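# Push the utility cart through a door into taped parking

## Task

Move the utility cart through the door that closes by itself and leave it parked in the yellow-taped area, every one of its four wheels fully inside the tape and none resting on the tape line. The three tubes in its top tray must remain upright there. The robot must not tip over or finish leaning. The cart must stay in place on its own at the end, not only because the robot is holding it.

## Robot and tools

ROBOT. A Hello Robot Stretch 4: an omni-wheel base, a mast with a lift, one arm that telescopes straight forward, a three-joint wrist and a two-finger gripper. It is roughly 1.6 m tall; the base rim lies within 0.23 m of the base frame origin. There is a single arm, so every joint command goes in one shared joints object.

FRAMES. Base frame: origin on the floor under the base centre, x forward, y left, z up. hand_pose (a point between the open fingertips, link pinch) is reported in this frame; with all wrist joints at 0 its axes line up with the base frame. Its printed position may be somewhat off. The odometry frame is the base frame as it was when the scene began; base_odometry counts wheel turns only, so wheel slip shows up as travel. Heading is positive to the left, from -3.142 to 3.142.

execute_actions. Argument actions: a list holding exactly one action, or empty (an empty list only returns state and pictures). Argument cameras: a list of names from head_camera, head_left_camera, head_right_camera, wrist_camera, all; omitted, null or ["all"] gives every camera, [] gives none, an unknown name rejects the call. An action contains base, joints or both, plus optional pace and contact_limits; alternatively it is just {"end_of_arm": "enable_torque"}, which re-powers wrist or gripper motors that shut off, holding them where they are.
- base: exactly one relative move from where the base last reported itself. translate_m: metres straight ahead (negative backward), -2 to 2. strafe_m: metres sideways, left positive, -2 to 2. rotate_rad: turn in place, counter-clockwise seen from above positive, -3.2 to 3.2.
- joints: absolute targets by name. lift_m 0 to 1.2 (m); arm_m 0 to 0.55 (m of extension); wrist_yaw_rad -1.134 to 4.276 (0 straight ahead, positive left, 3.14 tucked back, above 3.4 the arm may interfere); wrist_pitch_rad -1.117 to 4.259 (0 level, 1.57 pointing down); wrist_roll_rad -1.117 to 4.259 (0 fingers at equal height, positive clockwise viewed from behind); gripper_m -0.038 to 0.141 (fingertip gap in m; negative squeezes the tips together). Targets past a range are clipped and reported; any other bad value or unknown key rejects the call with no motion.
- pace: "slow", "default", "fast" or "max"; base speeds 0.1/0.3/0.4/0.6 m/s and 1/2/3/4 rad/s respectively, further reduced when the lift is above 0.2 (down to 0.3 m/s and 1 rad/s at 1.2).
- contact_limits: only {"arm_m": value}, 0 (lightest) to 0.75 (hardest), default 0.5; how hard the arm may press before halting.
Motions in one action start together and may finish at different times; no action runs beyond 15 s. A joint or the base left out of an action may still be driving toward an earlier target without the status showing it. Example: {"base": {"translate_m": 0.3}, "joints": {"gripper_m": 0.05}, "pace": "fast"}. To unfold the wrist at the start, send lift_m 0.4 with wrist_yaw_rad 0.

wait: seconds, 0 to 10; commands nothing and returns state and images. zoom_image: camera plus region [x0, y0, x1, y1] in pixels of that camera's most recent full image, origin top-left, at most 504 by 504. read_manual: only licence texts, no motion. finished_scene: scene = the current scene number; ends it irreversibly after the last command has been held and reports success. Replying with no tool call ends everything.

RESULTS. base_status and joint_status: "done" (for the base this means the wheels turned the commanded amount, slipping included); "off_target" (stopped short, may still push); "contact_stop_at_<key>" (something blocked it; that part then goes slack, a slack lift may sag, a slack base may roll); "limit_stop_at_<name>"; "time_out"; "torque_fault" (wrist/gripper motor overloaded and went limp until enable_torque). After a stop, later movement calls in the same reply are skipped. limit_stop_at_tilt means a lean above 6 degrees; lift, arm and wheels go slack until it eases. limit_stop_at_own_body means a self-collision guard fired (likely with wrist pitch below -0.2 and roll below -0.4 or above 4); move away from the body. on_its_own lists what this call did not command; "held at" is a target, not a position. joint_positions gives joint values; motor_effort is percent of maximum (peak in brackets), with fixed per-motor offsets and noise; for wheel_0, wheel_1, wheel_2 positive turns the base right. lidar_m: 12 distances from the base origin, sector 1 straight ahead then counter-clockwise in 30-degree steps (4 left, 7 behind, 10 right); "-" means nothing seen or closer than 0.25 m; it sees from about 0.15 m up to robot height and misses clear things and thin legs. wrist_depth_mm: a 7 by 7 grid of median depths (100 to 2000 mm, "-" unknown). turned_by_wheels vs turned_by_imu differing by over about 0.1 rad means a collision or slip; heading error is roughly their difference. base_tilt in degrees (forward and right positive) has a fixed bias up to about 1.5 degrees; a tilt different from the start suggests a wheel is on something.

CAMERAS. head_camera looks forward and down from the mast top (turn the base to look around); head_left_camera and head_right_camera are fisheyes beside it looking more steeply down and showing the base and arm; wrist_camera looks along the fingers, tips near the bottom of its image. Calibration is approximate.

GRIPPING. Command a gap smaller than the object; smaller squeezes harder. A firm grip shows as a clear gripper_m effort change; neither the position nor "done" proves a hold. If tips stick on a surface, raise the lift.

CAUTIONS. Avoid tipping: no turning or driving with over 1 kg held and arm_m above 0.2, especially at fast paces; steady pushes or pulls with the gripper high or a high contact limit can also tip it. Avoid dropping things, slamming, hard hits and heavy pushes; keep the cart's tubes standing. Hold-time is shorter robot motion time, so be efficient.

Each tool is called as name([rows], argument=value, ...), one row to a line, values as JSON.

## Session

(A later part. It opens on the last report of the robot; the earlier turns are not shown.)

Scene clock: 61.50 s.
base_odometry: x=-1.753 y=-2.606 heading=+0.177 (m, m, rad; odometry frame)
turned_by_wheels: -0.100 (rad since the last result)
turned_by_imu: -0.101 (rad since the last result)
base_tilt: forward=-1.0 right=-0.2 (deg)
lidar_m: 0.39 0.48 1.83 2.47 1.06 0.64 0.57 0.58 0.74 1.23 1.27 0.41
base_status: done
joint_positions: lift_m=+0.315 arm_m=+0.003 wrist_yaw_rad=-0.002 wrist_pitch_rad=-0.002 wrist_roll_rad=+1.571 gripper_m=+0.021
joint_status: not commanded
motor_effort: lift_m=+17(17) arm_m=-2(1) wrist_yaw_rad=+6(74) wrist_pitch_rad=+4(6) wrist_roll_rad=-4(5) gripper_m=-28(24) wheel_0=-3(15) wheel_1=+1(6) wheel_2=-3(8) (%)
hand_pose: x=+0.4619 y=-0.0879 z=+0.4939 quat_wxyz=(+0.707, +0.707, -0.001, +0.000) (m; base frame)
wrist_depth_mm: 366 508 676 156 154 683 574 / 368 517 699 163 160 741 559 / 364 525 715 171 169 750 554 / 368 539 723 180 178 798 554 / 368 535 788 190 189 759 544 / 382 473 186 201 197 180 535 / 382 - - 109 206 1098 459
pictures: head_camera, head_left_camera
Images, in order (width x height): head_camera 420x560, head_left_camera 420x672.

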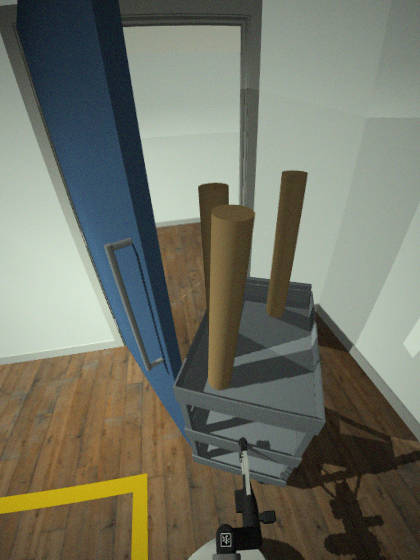

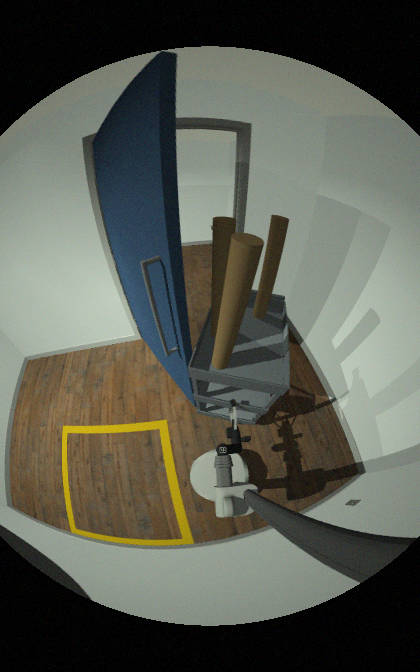

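execute_actions(actions=[], cameras=["head_camera"])

Scene clock: 61.67 s.
base_odometry: x=-1.753 y=-2.606 heading=+0.177 (m, m, rad; odometry frame)
turned_by_wheels: +0.000 (rad since the last result)
turned_by_imu: +0.000 (rad since the last result)
base_tilt: forward=-0.9 right=-0.2 (deg)
lidar_m: 0.40 0.53 1.88 2.47 1.07 0.65 0.55 0.60 0.73 1.24 1.24 0.42
base_status: done
joint_positions: lift_m=+0.315 arm_m=+0.003 wrist_yaw_rad=-0.002 wrist_pitch_rad=-0.002 wrist_roll_rad=+1.571 gripper_m=+0.021
joint_status: not commanded
motor_effort: lift_m=+17(17) arm_m=-1(1) wrist_yaw_rad=+5(74) wrist_pitch_rad=+3(6) wrist_roll_rad=-3(5) gripper_m=-29(24) wheel_0=-3(15) wheel_1=+1(6) wheel_2=-3(8) (%)
hand_pose: x=+0.4619 y=-0.0879 z=+0.4939 quat_wxyz=(+0.707, +0.707, -0.001, +0.000) (m; base frame)
wrist_depth_mm: 364 512 676 156 154 683 569 / 368 517 707 163 161 715 559 / 364 530 707 171 169 759 554 / 366 530 723 180 178 778 554 / 370 535 798 189 189 750 549 / 379 473 186 200 196 180 544 / 379 - - 109 205 1098 455
pictures: head_camera
Images, in order (width x height): head_camera 420x560.

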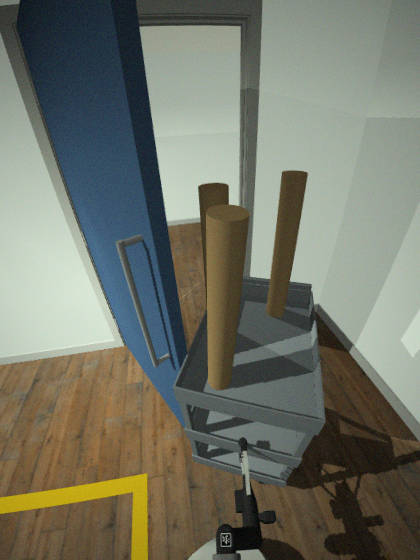

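wait(seconds=1.5)

execute_actions([
  {"base":{"translate_m":-0.27},"pace":"slow"},
], cameras=["head_camera","head_left_camera"])

Scene clock: 63.40 s.
base_odometry: x=-1.753 y=-2.606 heading=+0.177 (m, m, rad; odometry frame)
turned_by_wheels: -0.001 (rad since the last result)
turned_by_imu: +0.000 (rad since the last result)
base_tilt: forward=-0.8 right=-0.2 (deg)
lidar_m: 0.39 0.64 1.86 2.45 1.06 0.64 0.55 0.58 0.72 1.24 1.25 0.40
base_status: done
joint_positions: lift_m=+0.315 arm_m=+0.003 wrist_yaw_rad=-0.012 wrist_pitch_rad=-0.001 wrist_roll_rad=+1.571 gripper_m=+0.021
joint_status: not commanded
on_its_own: wrist_yaw_rad is at rest, and its effort (+31) is outside its rest range (-13 to +13)
motor_effort: lift_m=+17(17) arm_m=-2(1) wrist_yaw_rad=+31(74) wrist_pitch_rad=+1(6) wrist_roll_rad=-4(5) gripper_m=-26(24) wheel_0=-8(15) wheel_1=+1(6) wheel_2=-6(8) (%)
hand_pose: x=+0.4610 y=-0.0908 z=+0.4938 quat_wxyz=(+0.707, +0.707, -0.005, -0.004) (m; base frame)
wrist_depth_mm: 364 512 151 147 146 676 569 / 366 517 691 156 153 723 564 / 366 525 707 165 163 759 559 / 368 525 715 175 174 798 554 / 370 530 - 187 186 715 549 / 379 469 187 200 197 179 517 / 377 445 452 109 210 1138 439
wait: 1.50 s; at rest by 0.23 s
pictures: head_camera, head_left_camera, head_right_camera, wrist_camera
camera_calibration (this result's frames):
wrist_camera: T_world_to_cam=[[0.044261, -0.0231331, -0.998752, 0.478608], [-0.0298728, 0.999254, -0.0244686, 0.166763], [0.998573, 0.0309185, 0.043537, -0.250196], [0, 0, 0, 1]] pos_world=[0.233637, -0.147831, 0.492984]
Images, in order (width x height): head_camera 420x560, head_left_camera 420x672, head_right_camera 420x672, wrist_camera 616x392.

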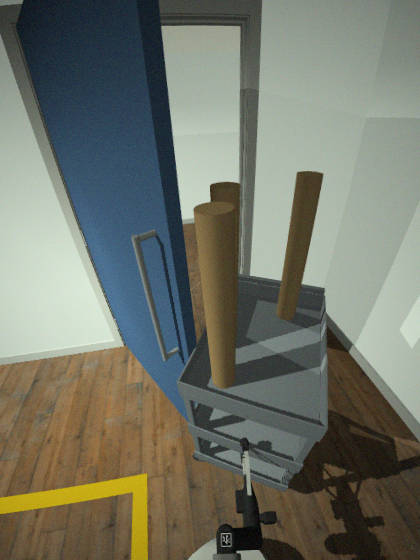

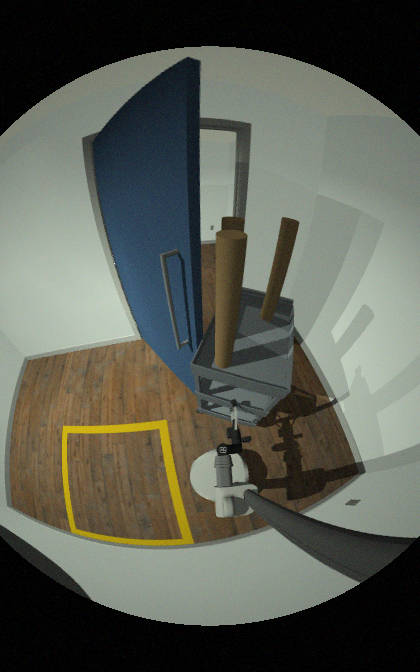

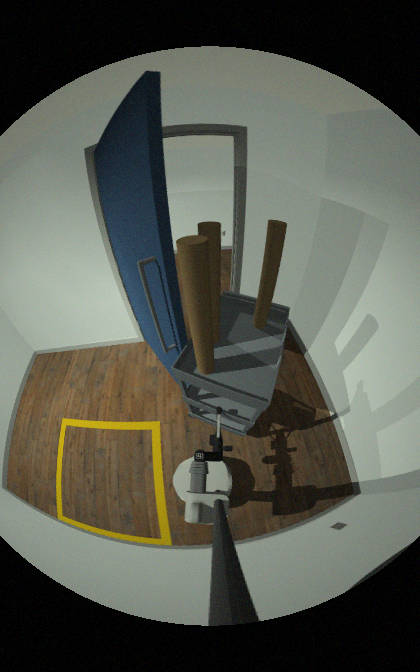

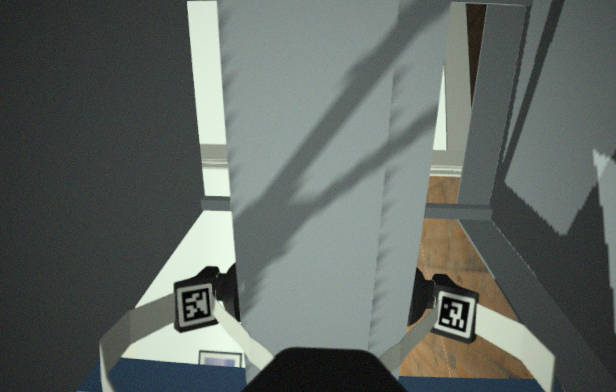

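Scene clock: 67.40 s.
base_odometry: x=-2.019 y=-2.653 heading=+0.176 (m, m, rad; odometry frame)
turned_by_wheels: -0.001 (rad since the last result)
turned_by_imu: -0.001 (rad since the last result)
base_tilt: forward=-1.0 right=-0.1 (deg)
lidar_m: 0.40 1.76 2.17 2.43 0.58 0.33 0.30 0.28 0.40 0.79 1.29 0.39
base_status: done
joint_positions: lift_m=+0.315 arm_m=+0.003 wrist_yaw_rad=-0.006 wrist_pitch_rad=-0.001 wrist_roll_rad=+1.571 gripper_m=+0.021
joint_status: not commanded
on_its_own: wrist_yaw_rad is at rest, and its effort (+18) is outside its rest range (-13 to +13)
motor_effort: lift_m=+17(17) arm_m=-2(1) wrist_yaw_rad=+18(35) wrist_pitch_rad=+1(2) wrist_roll_rad=-3(4) gripper_m=-31(30) wheel_0=-5(8) wheel_1=-2(5) wheel_2=-1(7) (%)
hand_pose: x=+0.4615 y=-0.0892 z=+0.4936 quat_wxyz=(+0.707, +0.707, -0.003, -0.002) (m; base frame)
wrist_depth_mm: 366 508 138 135 133 676 569 / 370 512 150 145 142 715 559 / 366 521 162 156 153 768 559 / 368 535 723 168 166 778 554 / 368 535 1576 183 183 1182 549 / 377 473 187 201 196 179 504 / 379 1499 1499 109 214 1118 427
pictures: head_camera, head_left_camera
Images, in order (width x height): head_camera 420x560, head_left_camera 420x672.

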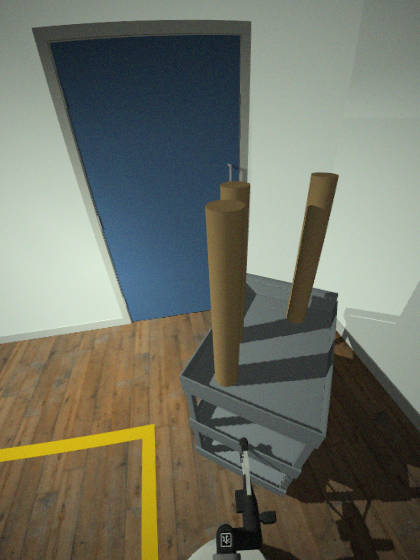

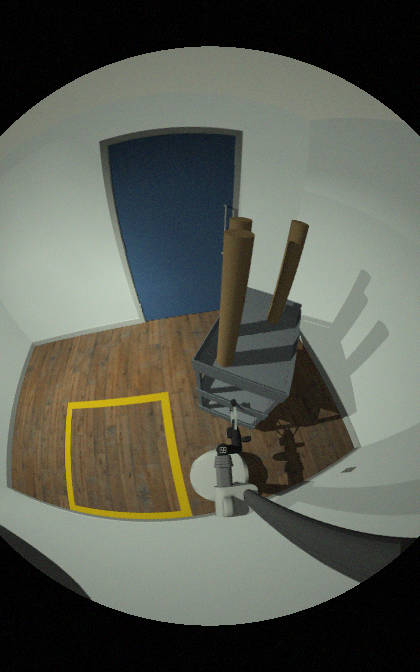

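execute_actions([
  {"joints":{"gripper_m":0.141}},
], cameras=[])

execute_actions([
  {"base":{"translate_m":-0.04}},
], cameras=[])

execute_actions([
  {"base":{"strafe_m":0.62},"pace":"fast"},
], cameras=[])

execute_actions([
  {"base":{"translate_m":1.1},"pace":"fast"},
], cameras=[])

execute_actions([
  {"base":{"rotate_rad":-1.9}},
])

Scene clock: 71.17 s.
base_odometry: x=-2.019 y=-2.653 heading=+0.177 (m, m, rad; odometry frame)
turned_by_wheels: +0.000 (rad since the last result)
turned_by_imu: +0.001 (rad since the last result)
base_tilt: forward=-1.0 right=-0.1 (deg)
lidar_m: 0.42 1.79 2.21 2.43 0.58 0.36 0.29 0.30 0.40 0.77 1.27 0.39
base_status: not commanded
joint_positions: lift_m=+0.315 arm_m=+0.003 wrist_yaw_rad=-0.001 wrist_pitch_rad=+0.002 wrist_roll_rad=+1.570 gripper_m=+0.141
joint_status: all done
motor_effort: lift_m=+17(17) arm_m=-2(1) wrist_yaw_rad=+4(23) wrist_pitch_rad=-6(7) wrist_roll_rad=-3(5) gripper_m=+0(26) wheel_0=-1(5) wheel_1=+0(2) wheel_2=-2(3) (%)
hand_pose: x=+0.4620 y=-0.0876 z=+0.4929 quat_wxyz=(+0.707, +0.707, +0.000, -0.001) (m; base frame)
wrist_depth_mm: 366 517 157 151 150 699 569 / 370 525 707 162 160 741 549 / 370 535 723 175 173 778 549 / 373 544 788 189 190 759 544 / 373 544 1576 207 211 676 539 / 384 477 226 222 219 201 500 / 382 1537 1537 109 1464 1118 455
pictures: none
No camera images: the call's "cameras" was empty. Leave "cameras" out to get every camera's image.

Scene clock: 72.27 s.
base_odometry: x=-2.058 y=-2.660 heading=+0.176 (m, m, rad; odometry frame)
turned_by_wheels: +0.000 (rad since the last result)
turned_by_imu: +0.000 (rad since the last result)
base_tilt: forward=-0.8 right=-0.2 (deg)
lidar_m: 0.46 1.80 2.18 2.41 0.54 0.31 0.26 0.27 0.35 0.68 1.30 0.44
base_status: done
joint_positions: lift_m=+0.315 arm_m=+0.003 wrist_yaw_rad=+0.000 wrist_pitch_rad=+0.002 wrist_roll_rad=+1.570 gripper_m=+0.141
joint_status: not commanded
motor_effort: lift_m=+17(17) arm_m=-1(1) wrist_yaw_rad=+2(1) wrist_pitch_rad=-6(8) wrist_roll_rad=+3(1) gripper_m=+1(3) wheel_0=+0(5) wheel_1=+1(5) wheel_2=-2(8) (%)
hand_pose: x=+0.4620 y=-0.0875 z=+0.4929 quat_wxyz=(+0.707, +0.707, +0.000, -0.001) (m; base frame)
wrist_depth_mm: 368 517 778 184 184 723 564 / 373 530 778 198 198 768 544 / 368 535 809 213 216 820 544 / 370 539 1618 230 236 768 544 / 375 544 1618 252 1576 668 539 / 382 477 1618 270 268 201 512 / 382 1576 1537 109 1499 1118 469
pictures: none
No camera images: the call's "cameras" was empty. Leave "cameras" out to get every camera's image.

Scene clock: 75.03 s.
base_odometry: x=-2.167 y=-2.050 heading=+0.176 (m, m, rad; odometry frame)
turned_by_wheels: +0.000 (rad since the last result)
turned_by_imu: -0.001 (rad since the last result)
base_tilt: forward=-0.9 right=-0.1 (deg)
lidar_m: 1.68 1.70 2.02 1.79 0.71 0.43 0.38 0.39 0.50 0.94 0.79 0.77
base_status: done
joint_positions: lift_m=+0.315 arm_m=+0.003 wrist_yaw_rad=+0.000 wrist_pitch_rad=+0.002 wrist_roll_rad=+1.570 gripper_m=+0.141
joint_status: not commanded
motor_effort: lift_m=+17(17) arm_m=-2(1) wrist_yaw_rad=+1(0) wrist_pitch_rad=-7(7) wrist_roll_rad=-1(1) gripper_m=+1(3) wheel_0=-1(9) wheel_1=-1(9) wheel_2=+0(1) (%)
hand_pose: x=+0.4620 y=-0.0875 z=+0.4928 quat_wxyz=(+0.707, +0.707, +0.001, -0.001) (m; base frame)
wrist_depth_mm: 1618 1661 1661 1618 1576 1205 778 / 1661 1618 1618 1576 1576 1182 788 / 1618 1618 1537 1576 1537 1205 778 / 1576 1576 1537 1537 1537 1182 778 / 1499 1499 1537 1464 1464 1078 768 / 1499 1499 1430 1499 1430 201 759 / 1464 1464 1430 109 1430 1118 750
pictures: none
No camera images: the call's "cameras" was empty. Leave "cameras" out to get every camera's image.

Scene clock: 79.13 s.
base_odometry: x=-1.084 y=-1.857 heading=+0.176 (m, m, rad; odometry frame)
turned_by_wheels: +0.000 (rad since the last result)
turned_by_imu: +0.003 (rad since the last result)
base_tilt: forward=-0.9 right=-0.1 (deg)
lidar_m: 0.59 0.59 0.76 1.43 2.02 1.64 1.47 0.72 0.64 0.66 1.02 0.68
base_status: done
joint_positions: lift_m=+0.315 arm_m=+0.003 wrist_yaw_rad=+0.000 wrist_pitch_rad=+0.002 wrist_roll_rad=+1.570 gripper_m=+0.141
joint_status: not commanded
motor_effort: lift_m=+17(17) arm_m=-2(1) wrist_yaw_rad=+0(1) wrist_pitch_rad=-7(7) wrist_roll_rad=+0(1) gripper_m=-2(1) wheel_0=-1(5) wheel_1=-1(2) wheel_2=+1(11) (%)
hand_pose: x=+0.4620 y=-0.0875 z=+0.4928 quat_wxyz=(+0.707, +0.707, +0.001, -0.001) (m; base frame)
wrist_depth_mm: 473 469 462 455 452 445 442 / 462 462 452 449 442 436 433 / 452 449 445 439 433 430 424 / 442 439 436 427 427 421 418 / 436 430 424 421 415 410 407 / 424 421 413 415 407 202 397 / 418 413 407 109 402 399 394
pictures: none
No camera images: the call's "cameras" was empty. Leave "cameras" out to get every camera's image.

Scene clock: 81.37 s.
base_odometry: x=-1.084 y=-1.857 heading=-1.724 (m, m, rad; odometry frame)
turned_by_wheels: -1.900 (rad since the last result)
turned_by_imu: -1.928 (rad since the last result)
base_tilt: forward=-0.8 right=-0.2 (deg)
lidar_m: 0.62 0.67 0.91 0.64 0.59 0.64 0.88 1.99 2.10 1.53 1.46 0.63
base_status: done
joint_positions: lift_m=+0.315 arm_m=+0.003 wrist_yaw_rad=+0.000 wrist_pitch_rad=+0.002 wrist_roll_rad=+1.570 gripper_m=+0.141
joint_status: not commanded
motor_effort: lift_m=+17(17) arm_m=-2(2) wrist_yaw_rad=+1(1) wrist_pitch_rad=-7(7) wrist_roll_rad=-1(2) gripper_m=+1(1) wheel_0=+1(4) wheel_1=+0(7) wheel_2=+0(5) (%)
hand_pose: x=+0.4620 y=-0.0874 z=+0.4928 quat_wxyz=(+0.707, +0.707, +0.001, -0.001) (m; base frame)
wrist_depth_mm: 407 413 413 404 397 676 699 / 418 525 1661 404 1618 788 544 / 430 530 1921 415 1921 831 564 / 439 539 1756 424 1756 820 559 / 452 539 1618 436 1618 759 554 / 469 480 820 442 904 200 496 / 480 512 1464 109 1464 759 445
pictures: head_camera, head_left_camera, head_right_camera, wrist_camera
camera_calibration (this result's frames):
wrist_camera: T_world_to_cam=[[0.041269, -0.0236332, -0.998869, 0.479085], [-0.0415355, 0.998815, -0.025348, 0.169218], [0.998284, 0.0425346, 0.0402385, -0.248522], [0, 0, 0, 1]] pos_world=[0.235352, -0.147125, 0.492832]
Images, in order (width x height): head_camera 420x560, head_left_camera 420x672, head_right_camera 420x672, wrist_camera 616x392.

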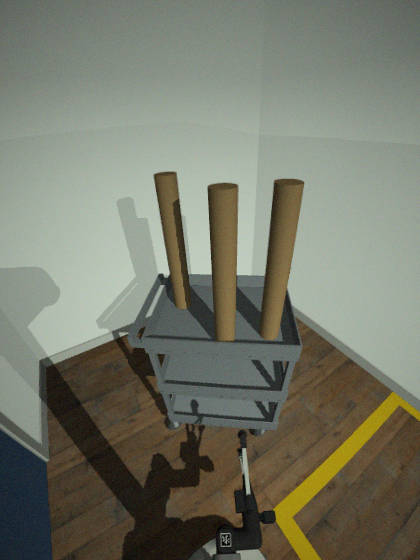

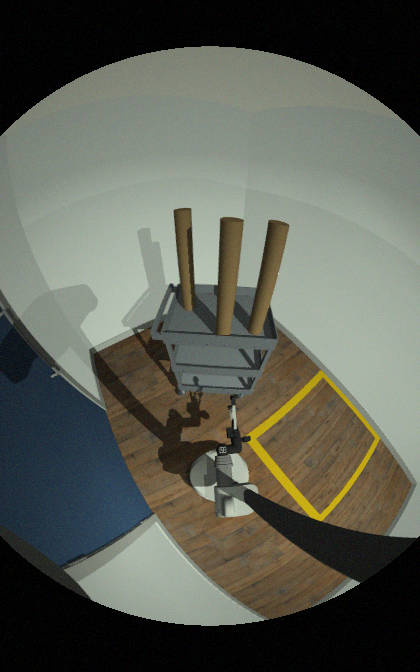

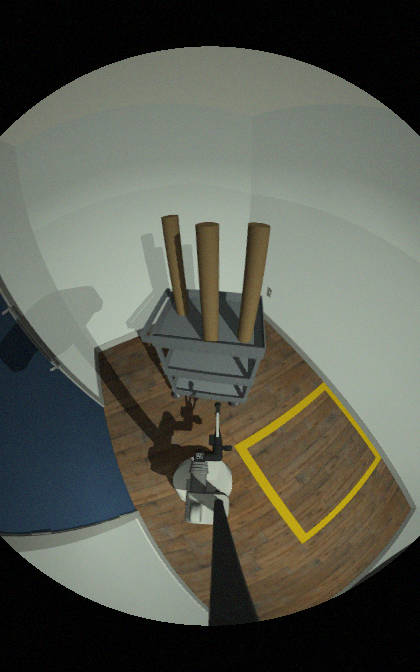

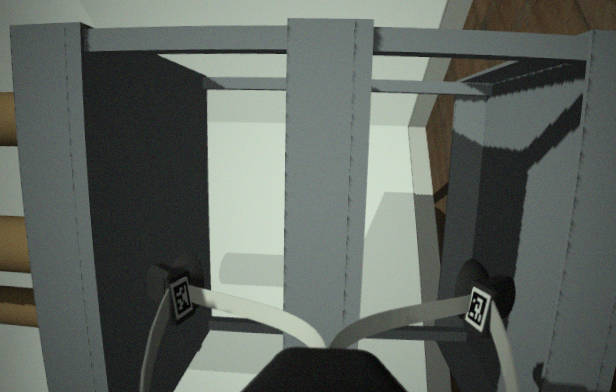

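execute_actions([
  {"base":{"translate_m":0.22}},
], cameras=[])

execute_actions([
  {"joints":{"gripper_m":0.02}},
], cameras=[])

execute_actions([
  {"base":{"strafe_m":-0.42},"pace":"slow"},
], cameras=["head_camera","head_right_camera"])

Scene clock: 84.07 s.
base_odometry: x=-1.118 y=-2.075 heading=-1.724 (m, m, rad; odometry frame)
turned_by_wheels: +0.000 (rad since the last result)
turned_by_imu: +0.001 (rad since the last result)
base_tilt: forward=-1.0 right=-0.2 (deg)
lidar_m: 0.40 0.48 0.96 0.75 0.69 0.74 1.05 2.18 1.97 1.42 1.36 0.44
base_status: done
joint_positions: lift_m=+0.315 arm_m=+0.003 wrist_yaw_rad=+0.000 wrist_pitch_rad=+0.002 wrist_roll_rad=+1.570 gripper_m=+0.141
joint_status: not commanded
motor_effort: lift_m=+17(17) arm_m=-1(1) wrist_yaw_rad=-1(0) wrist_pitch_rad=-8(7) wrist_roll_rad=-1(1) gripper_m=-2(2) wheel_0=-2(6) wheel_1=-2(5) wheel_2=+0(8) (%)
hand_pose: x=+0.4620 y=-0.0874 z=+0.4928 quat_wxyz=(+0.707, +0.707, +0.001, -0.001) (m; base frame)
wrist_depth_mm: 368 539 1281 186 185 1078 517 / 370 530 1537 191 190 1118 549 / 368 535 1661 195 195 1205 544 / 375 539 1537 200 199 1160 544 / 373 539 1499 206 206 654 535 / 384 484 212 210 208 201 539 / 384 508 707 109 691 683 539
pictures: none
No camera images: the call's "cameras" was empty. Leave "cameras" out to get every camera's image.

Scene clock: 86.27 s.
base_odometry: x=-1.118 y=-2.075 heading=-1.724 (m, m, rad; odometry frame)
turned_by_wheels: +0.000 (rad since the last result)
turned_by_imu: +0.001 (rad since the last result)
base_tilt: forward=-0.8 right=-0.2 (deg)
lidar_m: 0.40 0.45 0.94 0.73 0.66 0.75 1.04 2.21 1.94 1.43 1.36 0.42
base_status: not commanded
joint_positions: lift_m=+0.315 arm_m=+0.003 wrist_yaw_rad=+0.004 wrist_pitch_rad=-0.003 wrist_roll_rad=+1.571 gripper_m=+0.021
joint_status: all done
motor_effort: lift_m=+17(17) arm_m=-1(1) wrist_yaw_rad=-12(14) wrist_pitch_rad=+5(7) wrist_roll_rad=-4(4) gripper_m=-27(25) wheel_0=-1(2) wheel_1=-2(2) wheel_2=+3(3) (%)
hand_pose: x=+0.4623 y=-0.0864 z=+0.4942 quat_wxyz=(+0.707, +0.707, +0.000, +0.002) (m; base frame)
wrist_depth_mm: 359 500 597 164 162 768 535 / 364 508 1576 169 166 1229 564 / 362 517 1708 173 171 1229 559 / 364 521 1576 178 176 1205 559 / 366 530 1464 183 181 1182 554 / 377 469 186 189 187 179 544 / 375 512 683 109 191 661 508
pictures: none
No camera images: the call's "cameras" was empty. Leave "cameras" out to get every camera's image.

Scene clock: 91.60 s.
base_odometry: x=-1.533 y=-2.011 heading=-1.724 (m, m, rad; odometry frame)
turned_by_wheels: +0.000 (rad since the last result)
turned_by_imu: +0.004 (rad since the last result)
base_tilt: forward=-0.9 right=-0.2 (deg)
lidar_m: 0.40 0.40 1.57 1.10 1.08 1.14 1.58 1.97 1.42 1.03 0.99 0.41
base_status: done
joint_positions: lift_m=+0.315 arm_m=+0.003 wrist_yaw_rad=+0.004 wrist_pitch_rad=-0.003 wrist_roll_rad=+1.572 gripper_m=+0.021
joint_status: not commanded
motor_effort: lift_m=+17(17) arm_m=-2(2) wrist_yaw_rad=-11(31) wrist_pitch_rad=+9(8) wrist_roll_rad=-8(8) gripper_m=-24(29) wheel_0=+2(10) wheel_1=+0(3) wheel_2=-1(3) (%)
hand_pose: x=+0.4623 y=-0.0864 z=+0.4943 quat_wxyz=(+0.707, +0.708, +0.000, +0.002) (m; base frame)
wrist_depth_mm: 362 741 891 173 171 891 715 / 364 512 1060 176 174 597 564 / 364 517 1336 179 177 1160 554 / 364 530 1661 182 179 1205 554 / 366 530 1661 185 183 1182 549 / 377 469 187 188 186 179 544 / 375 535 1499 109 188 647 504
pictures: head_camera, head_right_camera
Images, in order (width x height): head_camera 420x560, head_right_camera 420x672.

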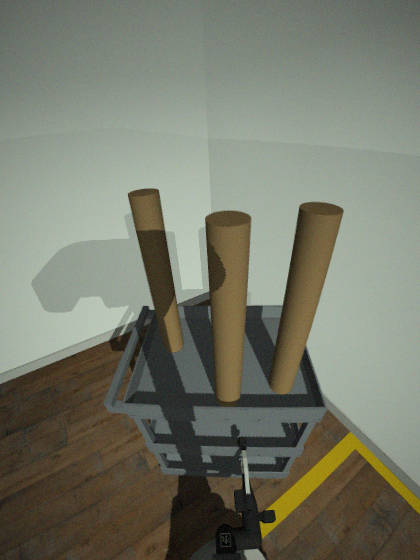

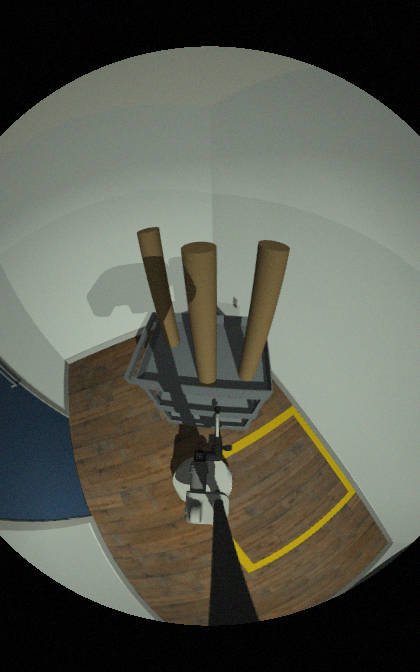

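execute_actions(actions=[])

Scene clock: 92.87 s.
base_odometry: x=-1.533 y=-2.011 heading=-1.724 (m, m, rad; odometry frame)
turned_by_wheels: +0.000 (rad since the last result)
turned_by_imu: +0.000 (rad since the last result)
base_tilt: forward=-1.0 right=-0.2 (deg)
lidar_m: 0.39 0.44 1.56 1.14 1.07 1.14 1.57 1.99 1.41 1.03 0.99 0.42
base_status: done
joint_positions: lift_m=+0.315 arm_m=+0.003 wrist_yaw_rad=+0.004 wrist_pitch_rad=-0.003 wrist_roll_rad=+1.572 gripper_m=+0.021
joint_status: not commanded
motor_effort: lift_m=+16(17) arm_m=-1(2) wrist_yaw_rad=-11(31) wrist_pitch_rad=+8(8) wrist_roll_rad=-8(8) gripper_m=-25(29) wheel_0=+2(10) wheel_1=+0(3) wheel_2=-1(3) (%)
hand_pose: x=+0.4623 y=-0.0864 z=+0.4943 quat_wxyz=(+0.707, +0.708, +0.000, +0.002) (m; base frame)
wrist_depth_mm: 362 741 891 173 171 866 715 / 364 512 1060 176 174 597 564 / 364 521 1336 179 177 1182 559 / 364 530 1708 182 179 1229 554 / 366 530 1708 185 182 1182 549 / 377 469 189 189 187 179 544 / 377 530 1464 109 188 647 508
pictures: head_camera, head_left_camera, head_right_camera, wrist_camera
camera_calibration (this result's frames):
wrist_camera: T_world_to_cam=[[0.0463628, -0.0213704, -0.998696, 0.478361], [-0.045113, 0.998706, -0.0234649, 0.168916], [0.997905, 0.0461421, 0.0453387, -0.250983], [0, 0, 0, 1]] pos_world=[0.235899, -0.146894, 0.49308]
Images, in order (width x height): head_camera 420x560, head_left_camera 420x672, head_right_camera 420x672, wrist_camera 616x392.

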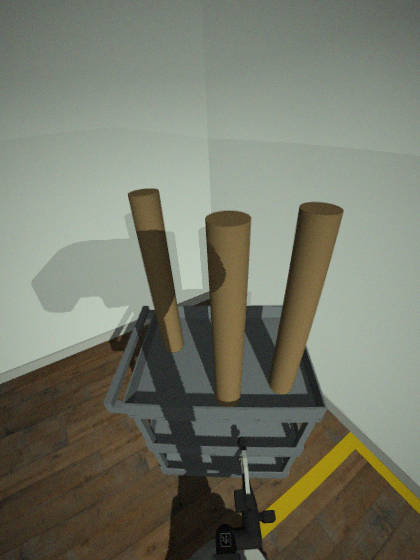

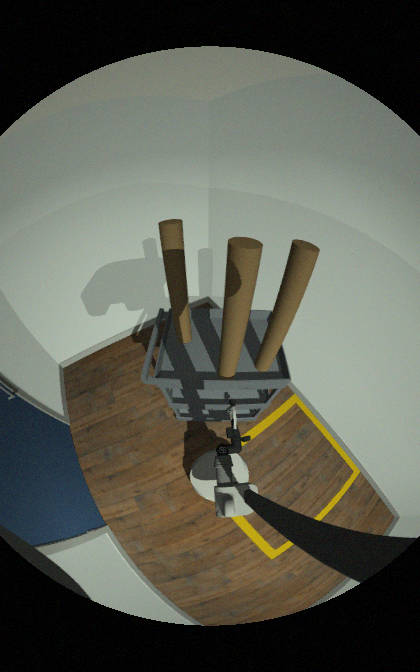

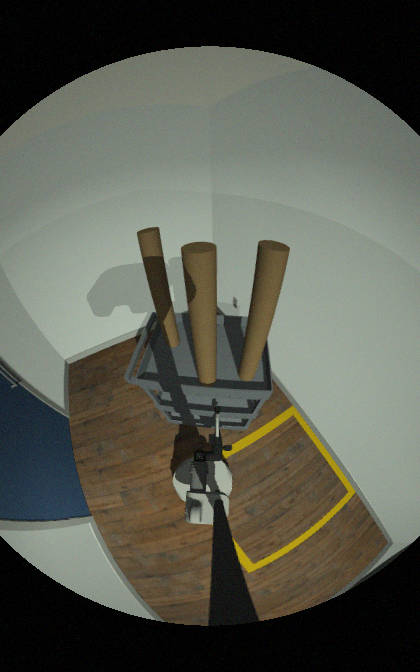

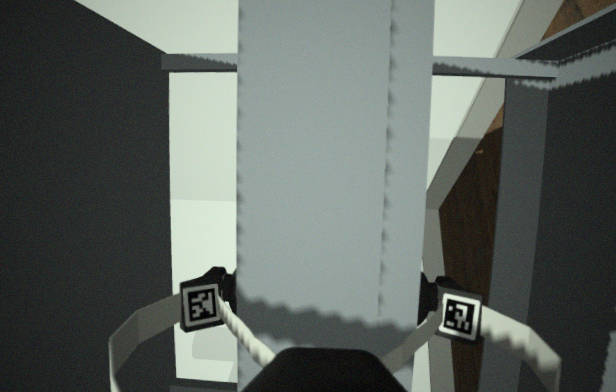

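execute_actions([
  {"base":{"translate_m":-0.75},"pace":"slow"},
], cameras=["head_right_camera"])

execute_actions([
  {"base":{"strafe_m":-0.55},"pace":"slow"},
], cameras=["head_right_camera","head_camera"])

Scene clock: 102.40 s.
base_odometry: x=-1.418 y=-1.270 heading=-1.724 (m, m, rad; odometry frame)
turned_by_wheels: +0.000 (rad since the last result)
turned_by_imu: -0.002 (rad since the last result)
base_tilt: forward=-0.8 right=-0.1 (deg)
lidar_m: 0.40 0.63 1.00 0.73 0.69 0.73 1.05 1.30 1.42 1.43 1.35 0.33
base_status: done
joint_positions: lift_m=+0.315 arm_m=+0.003 wrist_yaw_rad=-0.006 wrist_pitch_rad=+0.003 wrist_roll_rad=+1.566 gripper_m=+0.021
joint_status: not commanded
on_its_own: wrist_yaw_rad is at rest, and its effort (+19) is outside its rest range (-13 to +13)
motor_effort: lift_m=+16(16) arm_m=-2(1) wrist_yaw_rad=+19(24) wrist_pitch_rad=-10(12) wrist_roll_rad=+10(10) gripper_m=-25(26) wheel_0=-6(7) wheel_1=-2(4) wheel_2=+1(11) (%)
hand_pose: x=+0.4615 y=-0.0892 z=+0.4926 quat_wxyz=(+0.709, +0.705, -0.001, -0.003) (m; base frame)
wrist_depth_mm: 366 480 102 102 - 946 508 / 368 521 111 109 107 111 544 / 368 530 124 122 120 621 554 / 370 539 143 137 135 707 544 / 373 539 170 158 154 699 539 / 384 480 183 185 181 178 535 / 382 484 - 109 211 1118 492
pictures: head_right_camera
Images, in order (width x height): head_right_camera 420x672.

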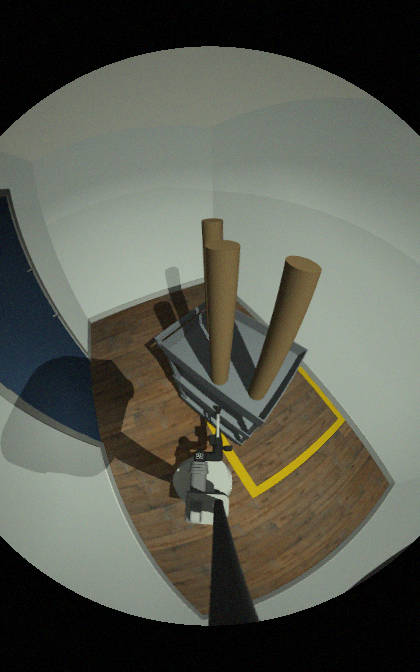

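Scene clock: 109.07 s.
base_odometry: x=-1.962 y=-1.186 heading=-1.724 (m, m, rad; odometry frame)
turned_by_wheels: +0.001 (rad since the last result)
turned_by_imu: +0.005 (rad since the last result)
base_tilt: forward=-0.9 right=-0.2 (deg)
lidar_m: 0.37 0.37 1.72 1.21 1.19 1.26 1.11 1.04 1.08 0.93 0.90 0.40
base_status: done
joint_positions: lift_m=+0.315 arm_m=+0.003 wrist_yaw_rad=+0.007 wrist_pitch_rad=+0.006 wrist_roll_rad=+1.576 gripper_m=+0.020
joint_status: not commanded
on_its_own: wrist_yaw_rad is at rest, and its effort (-20) is outside its rest range (-13 to +13); wrist_roll_rad is at rest, and its effort (-19) is outside its rest range (-13 to +13)
motor_effort: lift_m=+18(18) arm_m=-2(1) wrist_yaw_rad=-20(27) wrist_pitch_rad=-18(18) wrist_roll_rad=-19(18) gripper_m=-22(24) wheel_0=+4(9) wheel_1=+1(1) wheel_2=+3(4) (%)
hand_pose: x=+0.4626 y=-0.0853 z=+0.4916 quat_wxyz=(+0.705, +0.709, +0.005, +0.000) (m; base frame)
wrist_depth_mm: 407 820 778 195 195 778 732 / 379 878 891 195 194 891 512 / 375 544 634 193 192 627 539 / 377 554 1366 191 190 1138 535 / 379 554 1921 190 189 1138 530 / 387 484 188 189 187 621 530 / 387 544 - 109 186 609 517
pictures: head_camera, head_right_camera
Images, in order (width x height): head_camera 420x560, head_right_camera 420x672.

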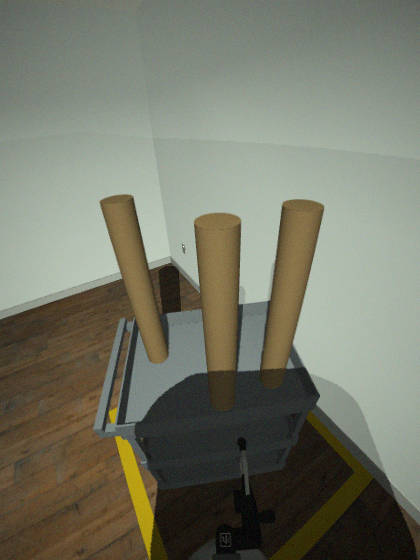

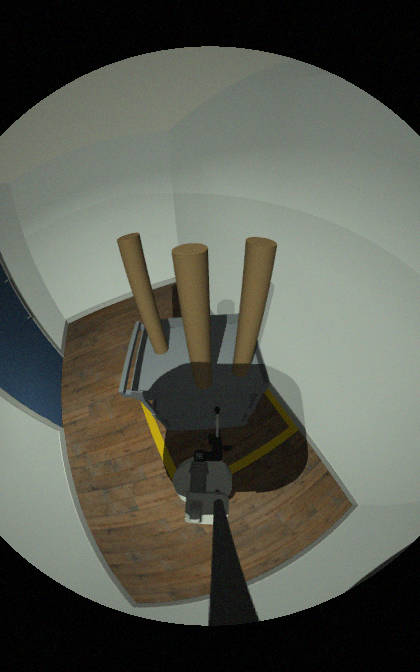

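execute_actions([
  {"base":{"translate_m":-0.12},"pace":"slow"},
], cameras=[])

execute_actions([
  {"joints":{"gripper_m":0.12}},
], cameras=[])

execute_actions([
  {"base":{"translate_m":-0.45}},
])

Scene clock: 112.17 s.
base_odometry: x=-1.944 y=-1.067 heading=-1.724 (m, m, rad; odometry frame)
turned_by_wheels: +0.000 (rad since the last result)
turned_by_imu: +0.000 (rad since the last result)
base_tilt: forward=-0.9 right=-0.2 (deg)
lidar_m: 0.39 0.44 1.60 1.17 1.12 1.19 0.98 0.94 1.00 0.98 0.94 0.41
base_status: done
joint_positions: lift_m=+0.315 arm_m=+0.003 wrist_yaw_rad=-0.003 wrist_pitch_rad=+0.006 wrist_roll_rad=+1.572 gripper_m=+0.020
joint_status: not commanded
motor_effort: lift_m=+18(18) arm_m=-2(1) wrist_yaw_rad=+10(26) wrist_pitch_rad=-21(21) wrist_roll_rad=-7(18) gripper_m=-25(24) wheel_0=-5(4) wheel_1=-2(4) wheel_2=+1(11) (%)
hand_pose: x=+0.4618 y=-0.0883 z=+0.4915 quat_wxyz=(+0.707, +0.708, +0.001, -0.003) (m; base frame)
wrist_depth_mm: 373 854 831 177 176 831 778 / 375 535 603 179 178 609 539 / 373 539 1160 181 180 1118 544 / 375 549 1464 184 182 1160 535 / 379 554 1921 185 185 1138 535 / 389 484 186 188 186 627 530 / 387 530 - 109 189 640 512
pictures: none
No camera images: the call's "cameras" was empty. Leave "cameras" out to get every camera's image.

Scene clock: 114.03 s.
base_odometry: x=-1.944 y=-1.067 heading=-1.724 (m, m, rad; odometry frame)
turned_by_wheels: +0.000 (rad since the last result)
turned_by_imu: +0.001 (rad since the last result)
base_tilt: forward=-1.0 right=-0.2 (deg)
lidar_m: 0.41 0.44 1.60 1.17 1.10 1.18 1.00 0.93 0.98 0.98 0.95 0.43
base_status: not commanded
joint_positions: lift_m=+0.315 arm_m=+0.003 wrist_yaw_rad=-0.001 wrist_pitch_rad=+0.002 wrist_roll_rad=+1.571 gripper_m=+0.120
joint_status: all done
motor_effort: lift_m=+18(18) arm_m=-1(1) wrist_yaw_rad=+2(19) wrist_pitch_rad=-6(22) wrist_roll_rad=-4(5) gripper_m=-2(24) wheel_0=-2(5) wheel_1=-1(2) wheel_2=-1(2) (%)
hand_pose: x=+0.4620 y=-0.0876 z=+0.4928 quat_wxyz=(+0.707, +0.707, +0.000, -0.001) (m; base frame)
wrist_depth_mm: 368 878 842 194 192 820 768 / 370 525 946 196 194 621 535 / 370 530 1205 198 197 1098 544 / 373 539 1576 200 198 1182 544 / 375 539 232 202 201 640 539 / 384 512 205 204 201 203 539 / 382 496 - 109 204 654 539
pictures: none
No camera images: the call's "cameras" was empty. Leave "cameras" out to get every camera's image.

Scene clock: 117.00 s.
base_odometry: x=-1.875 y=-0.623 heading=-1.724 (m, m, rad; odometry frame)
turned_by_wheels: +0.000 (rad since the last result)
turned_by_imu: +0.000 (rad since the last result)
base_tilt: forward=-0.9 right=-0.2 (deg)
lidar_m: 0.86 0.90 1.30 0.95 0.88 0.80 0.59 0.54 0.60 0.79 1.15 0.89
base_status: done
joint_positions: lift_m=+0.315 arm_m=+0.003 wrist_yaw_rad=+0.000 wrist_pitch_rad=+0.002 wrist_roll_rad=+1.571 gripper_m=+0.120
joint_status: not commanded
motor_effort: lift_m=+18(18) arm_m=-2(1) wrist_yaw_rad=+2(1) wrist_pitch_rad=-8(8) wrist_roll_rad=-2(3) gripper_m=-1(2) wheel_0=-1(4) wheel_1=+0(8) wheel_2=-1(8) (%)
hand_pose: x=+0.4620 y=-0.0875 z=+0.4928 quat_wxyz=(+0.707, +0.707, +0.001, -0.001) (m; base frame)
wrist_depth_mm: 1160 1138 1138 1118 1118 1060 778 / 1366 1255 1255 1229 1281 1042 732 / 759 668 960 647 1618 831 683 / - 668 1008 654 1921 842 741 / - 676 1008 654 - 647 732 / 960 691 217 668 1118 203 759 / - 691 - 109 - 654 750
pictures: head_camera, head_left_camera, head_right_camera, wrist_camera
camera_calibration (this result's frames):
wrist_camera: T_world_to_cam=[[0.0413447, -0.0232308, -0.998875, 0.479055], [-0.0412693, 0.998837, -0.0249381, 0.168969], [0.998292, 0.0422539, 0.0403379, -0.24857], [0, 0, 0, 1]] pos_world=[0.235312, -0.147141, 0.492756]
Images, in order (width x height): head_camera 420x560, head_left_camera 420x672, head_right_camera 420x672, wrist_camera 616x392.

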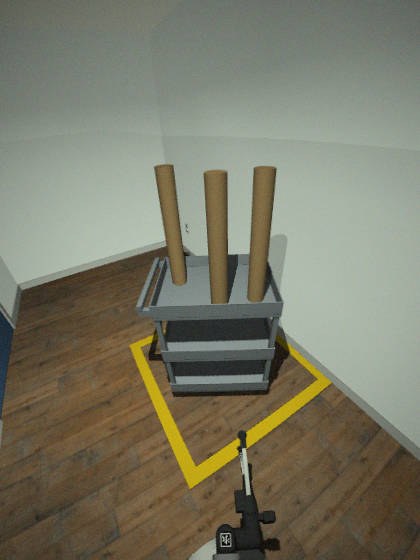

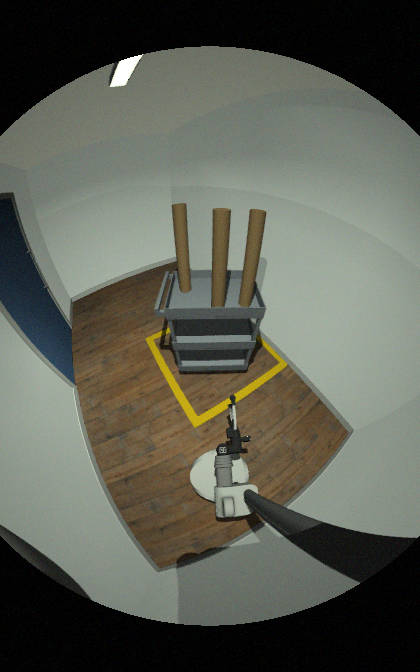

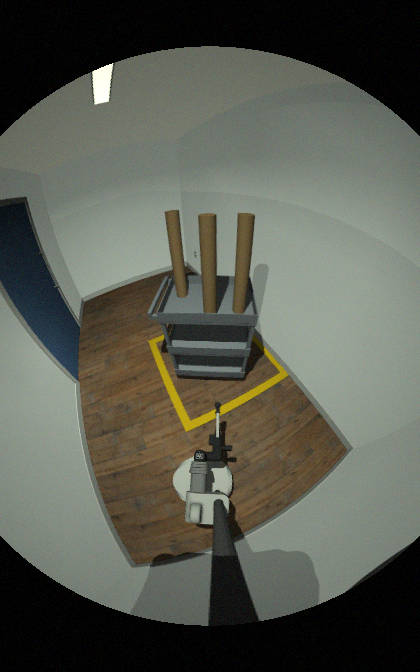

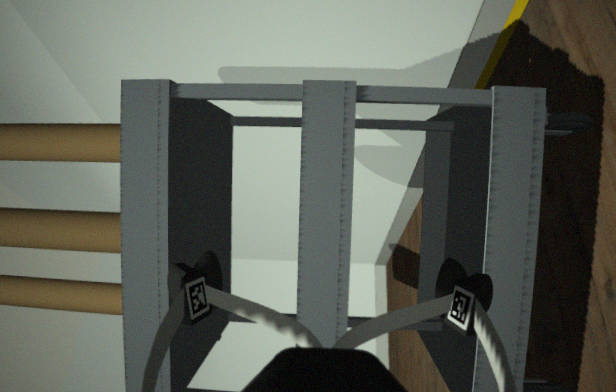

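Checking the rear wheels with a low camera view.

execute_actions([
  {"joints":{"lift_m":0.08,"wrist_roll_rad":0,"wrist_pitch_rad":0.12,"wrist_yaw_rad":0.15}},
], cameras=["wrist_camera"])

Scene clock: 119.37 s.
base_odometry: x=-1.875 y=-0.623 heading=-1.724 (m, m, rad; odometry frame)
turned_by_wheels: +0.000 (rad since the last result)
turned_by_imu: +0.001 (rad since the last result)
base_tilt: forward=-0.9 right=-0.2 (deg)
lidar_m: 0.86 0.91 1.29 0.94 0.89 0.82 0.58 0.55 0.60 0.84 1.16 0.88
base_status: not commanded
joint_positions: lift_m=+0.080 arm_m=+0.003 wrist_yaw_rad=+0.150 wrist_pitch_rad=+0.122 wrist_roll_rad=+0.000 gripper_m=+0.120
joint_status: all done
motor_effort: lift_m=+16(21) arm_m=-1(2) wrist_yaw_rad=+1(5) wrist_pitch_rad=-7(9) wrist_roll_rad=-1(5) gripper_m=-2(0) wheel_0=+0(0) wheel_1=+0(0) wheel_2=-1(1) (%)
hand_pose: x=+0.4697 y=-0.0438 z=+0.2234 quat_wxyz=(+0.995, -0.004, +0.061, +0.075) (m; base frame)
wrist_depth_mm: - - 654 621 591 559 549 / - - - 1008 960 917 991 / - - - - 1921 1281 1008 / 1808 1983 715 676 640 741 1025 / 960 991 866 891 891 609 991 / 668 668 217 699 707 204 699 / 512 504 521 109 525 525 549
pictures: wrist_camera
camera_calibration (this result's frames):
wrist_camera: T_world_to_cam=[[0.193895, -0.980873, 0.017092, -0.12986], [-0.157136, -0.0482501, -0.986398, 0.342235], [0.968356, 0.188571, -0.163486, -0.18126], [0, 0, 0, 1]] pos_world=[0.254481, -0.0766831, 0.310166]
Images, in order (width x height): wrist_camera 616x392.

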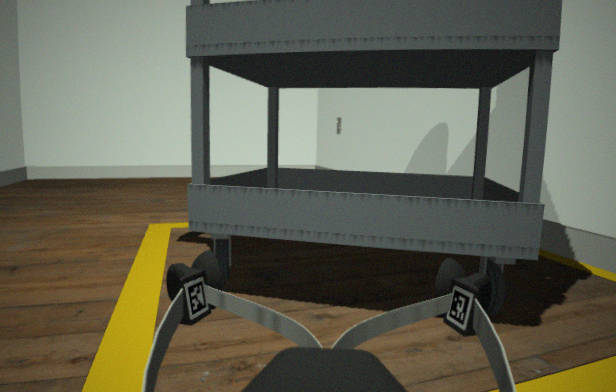

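finished_scene(scene=2)

The scene is finished: the task was done.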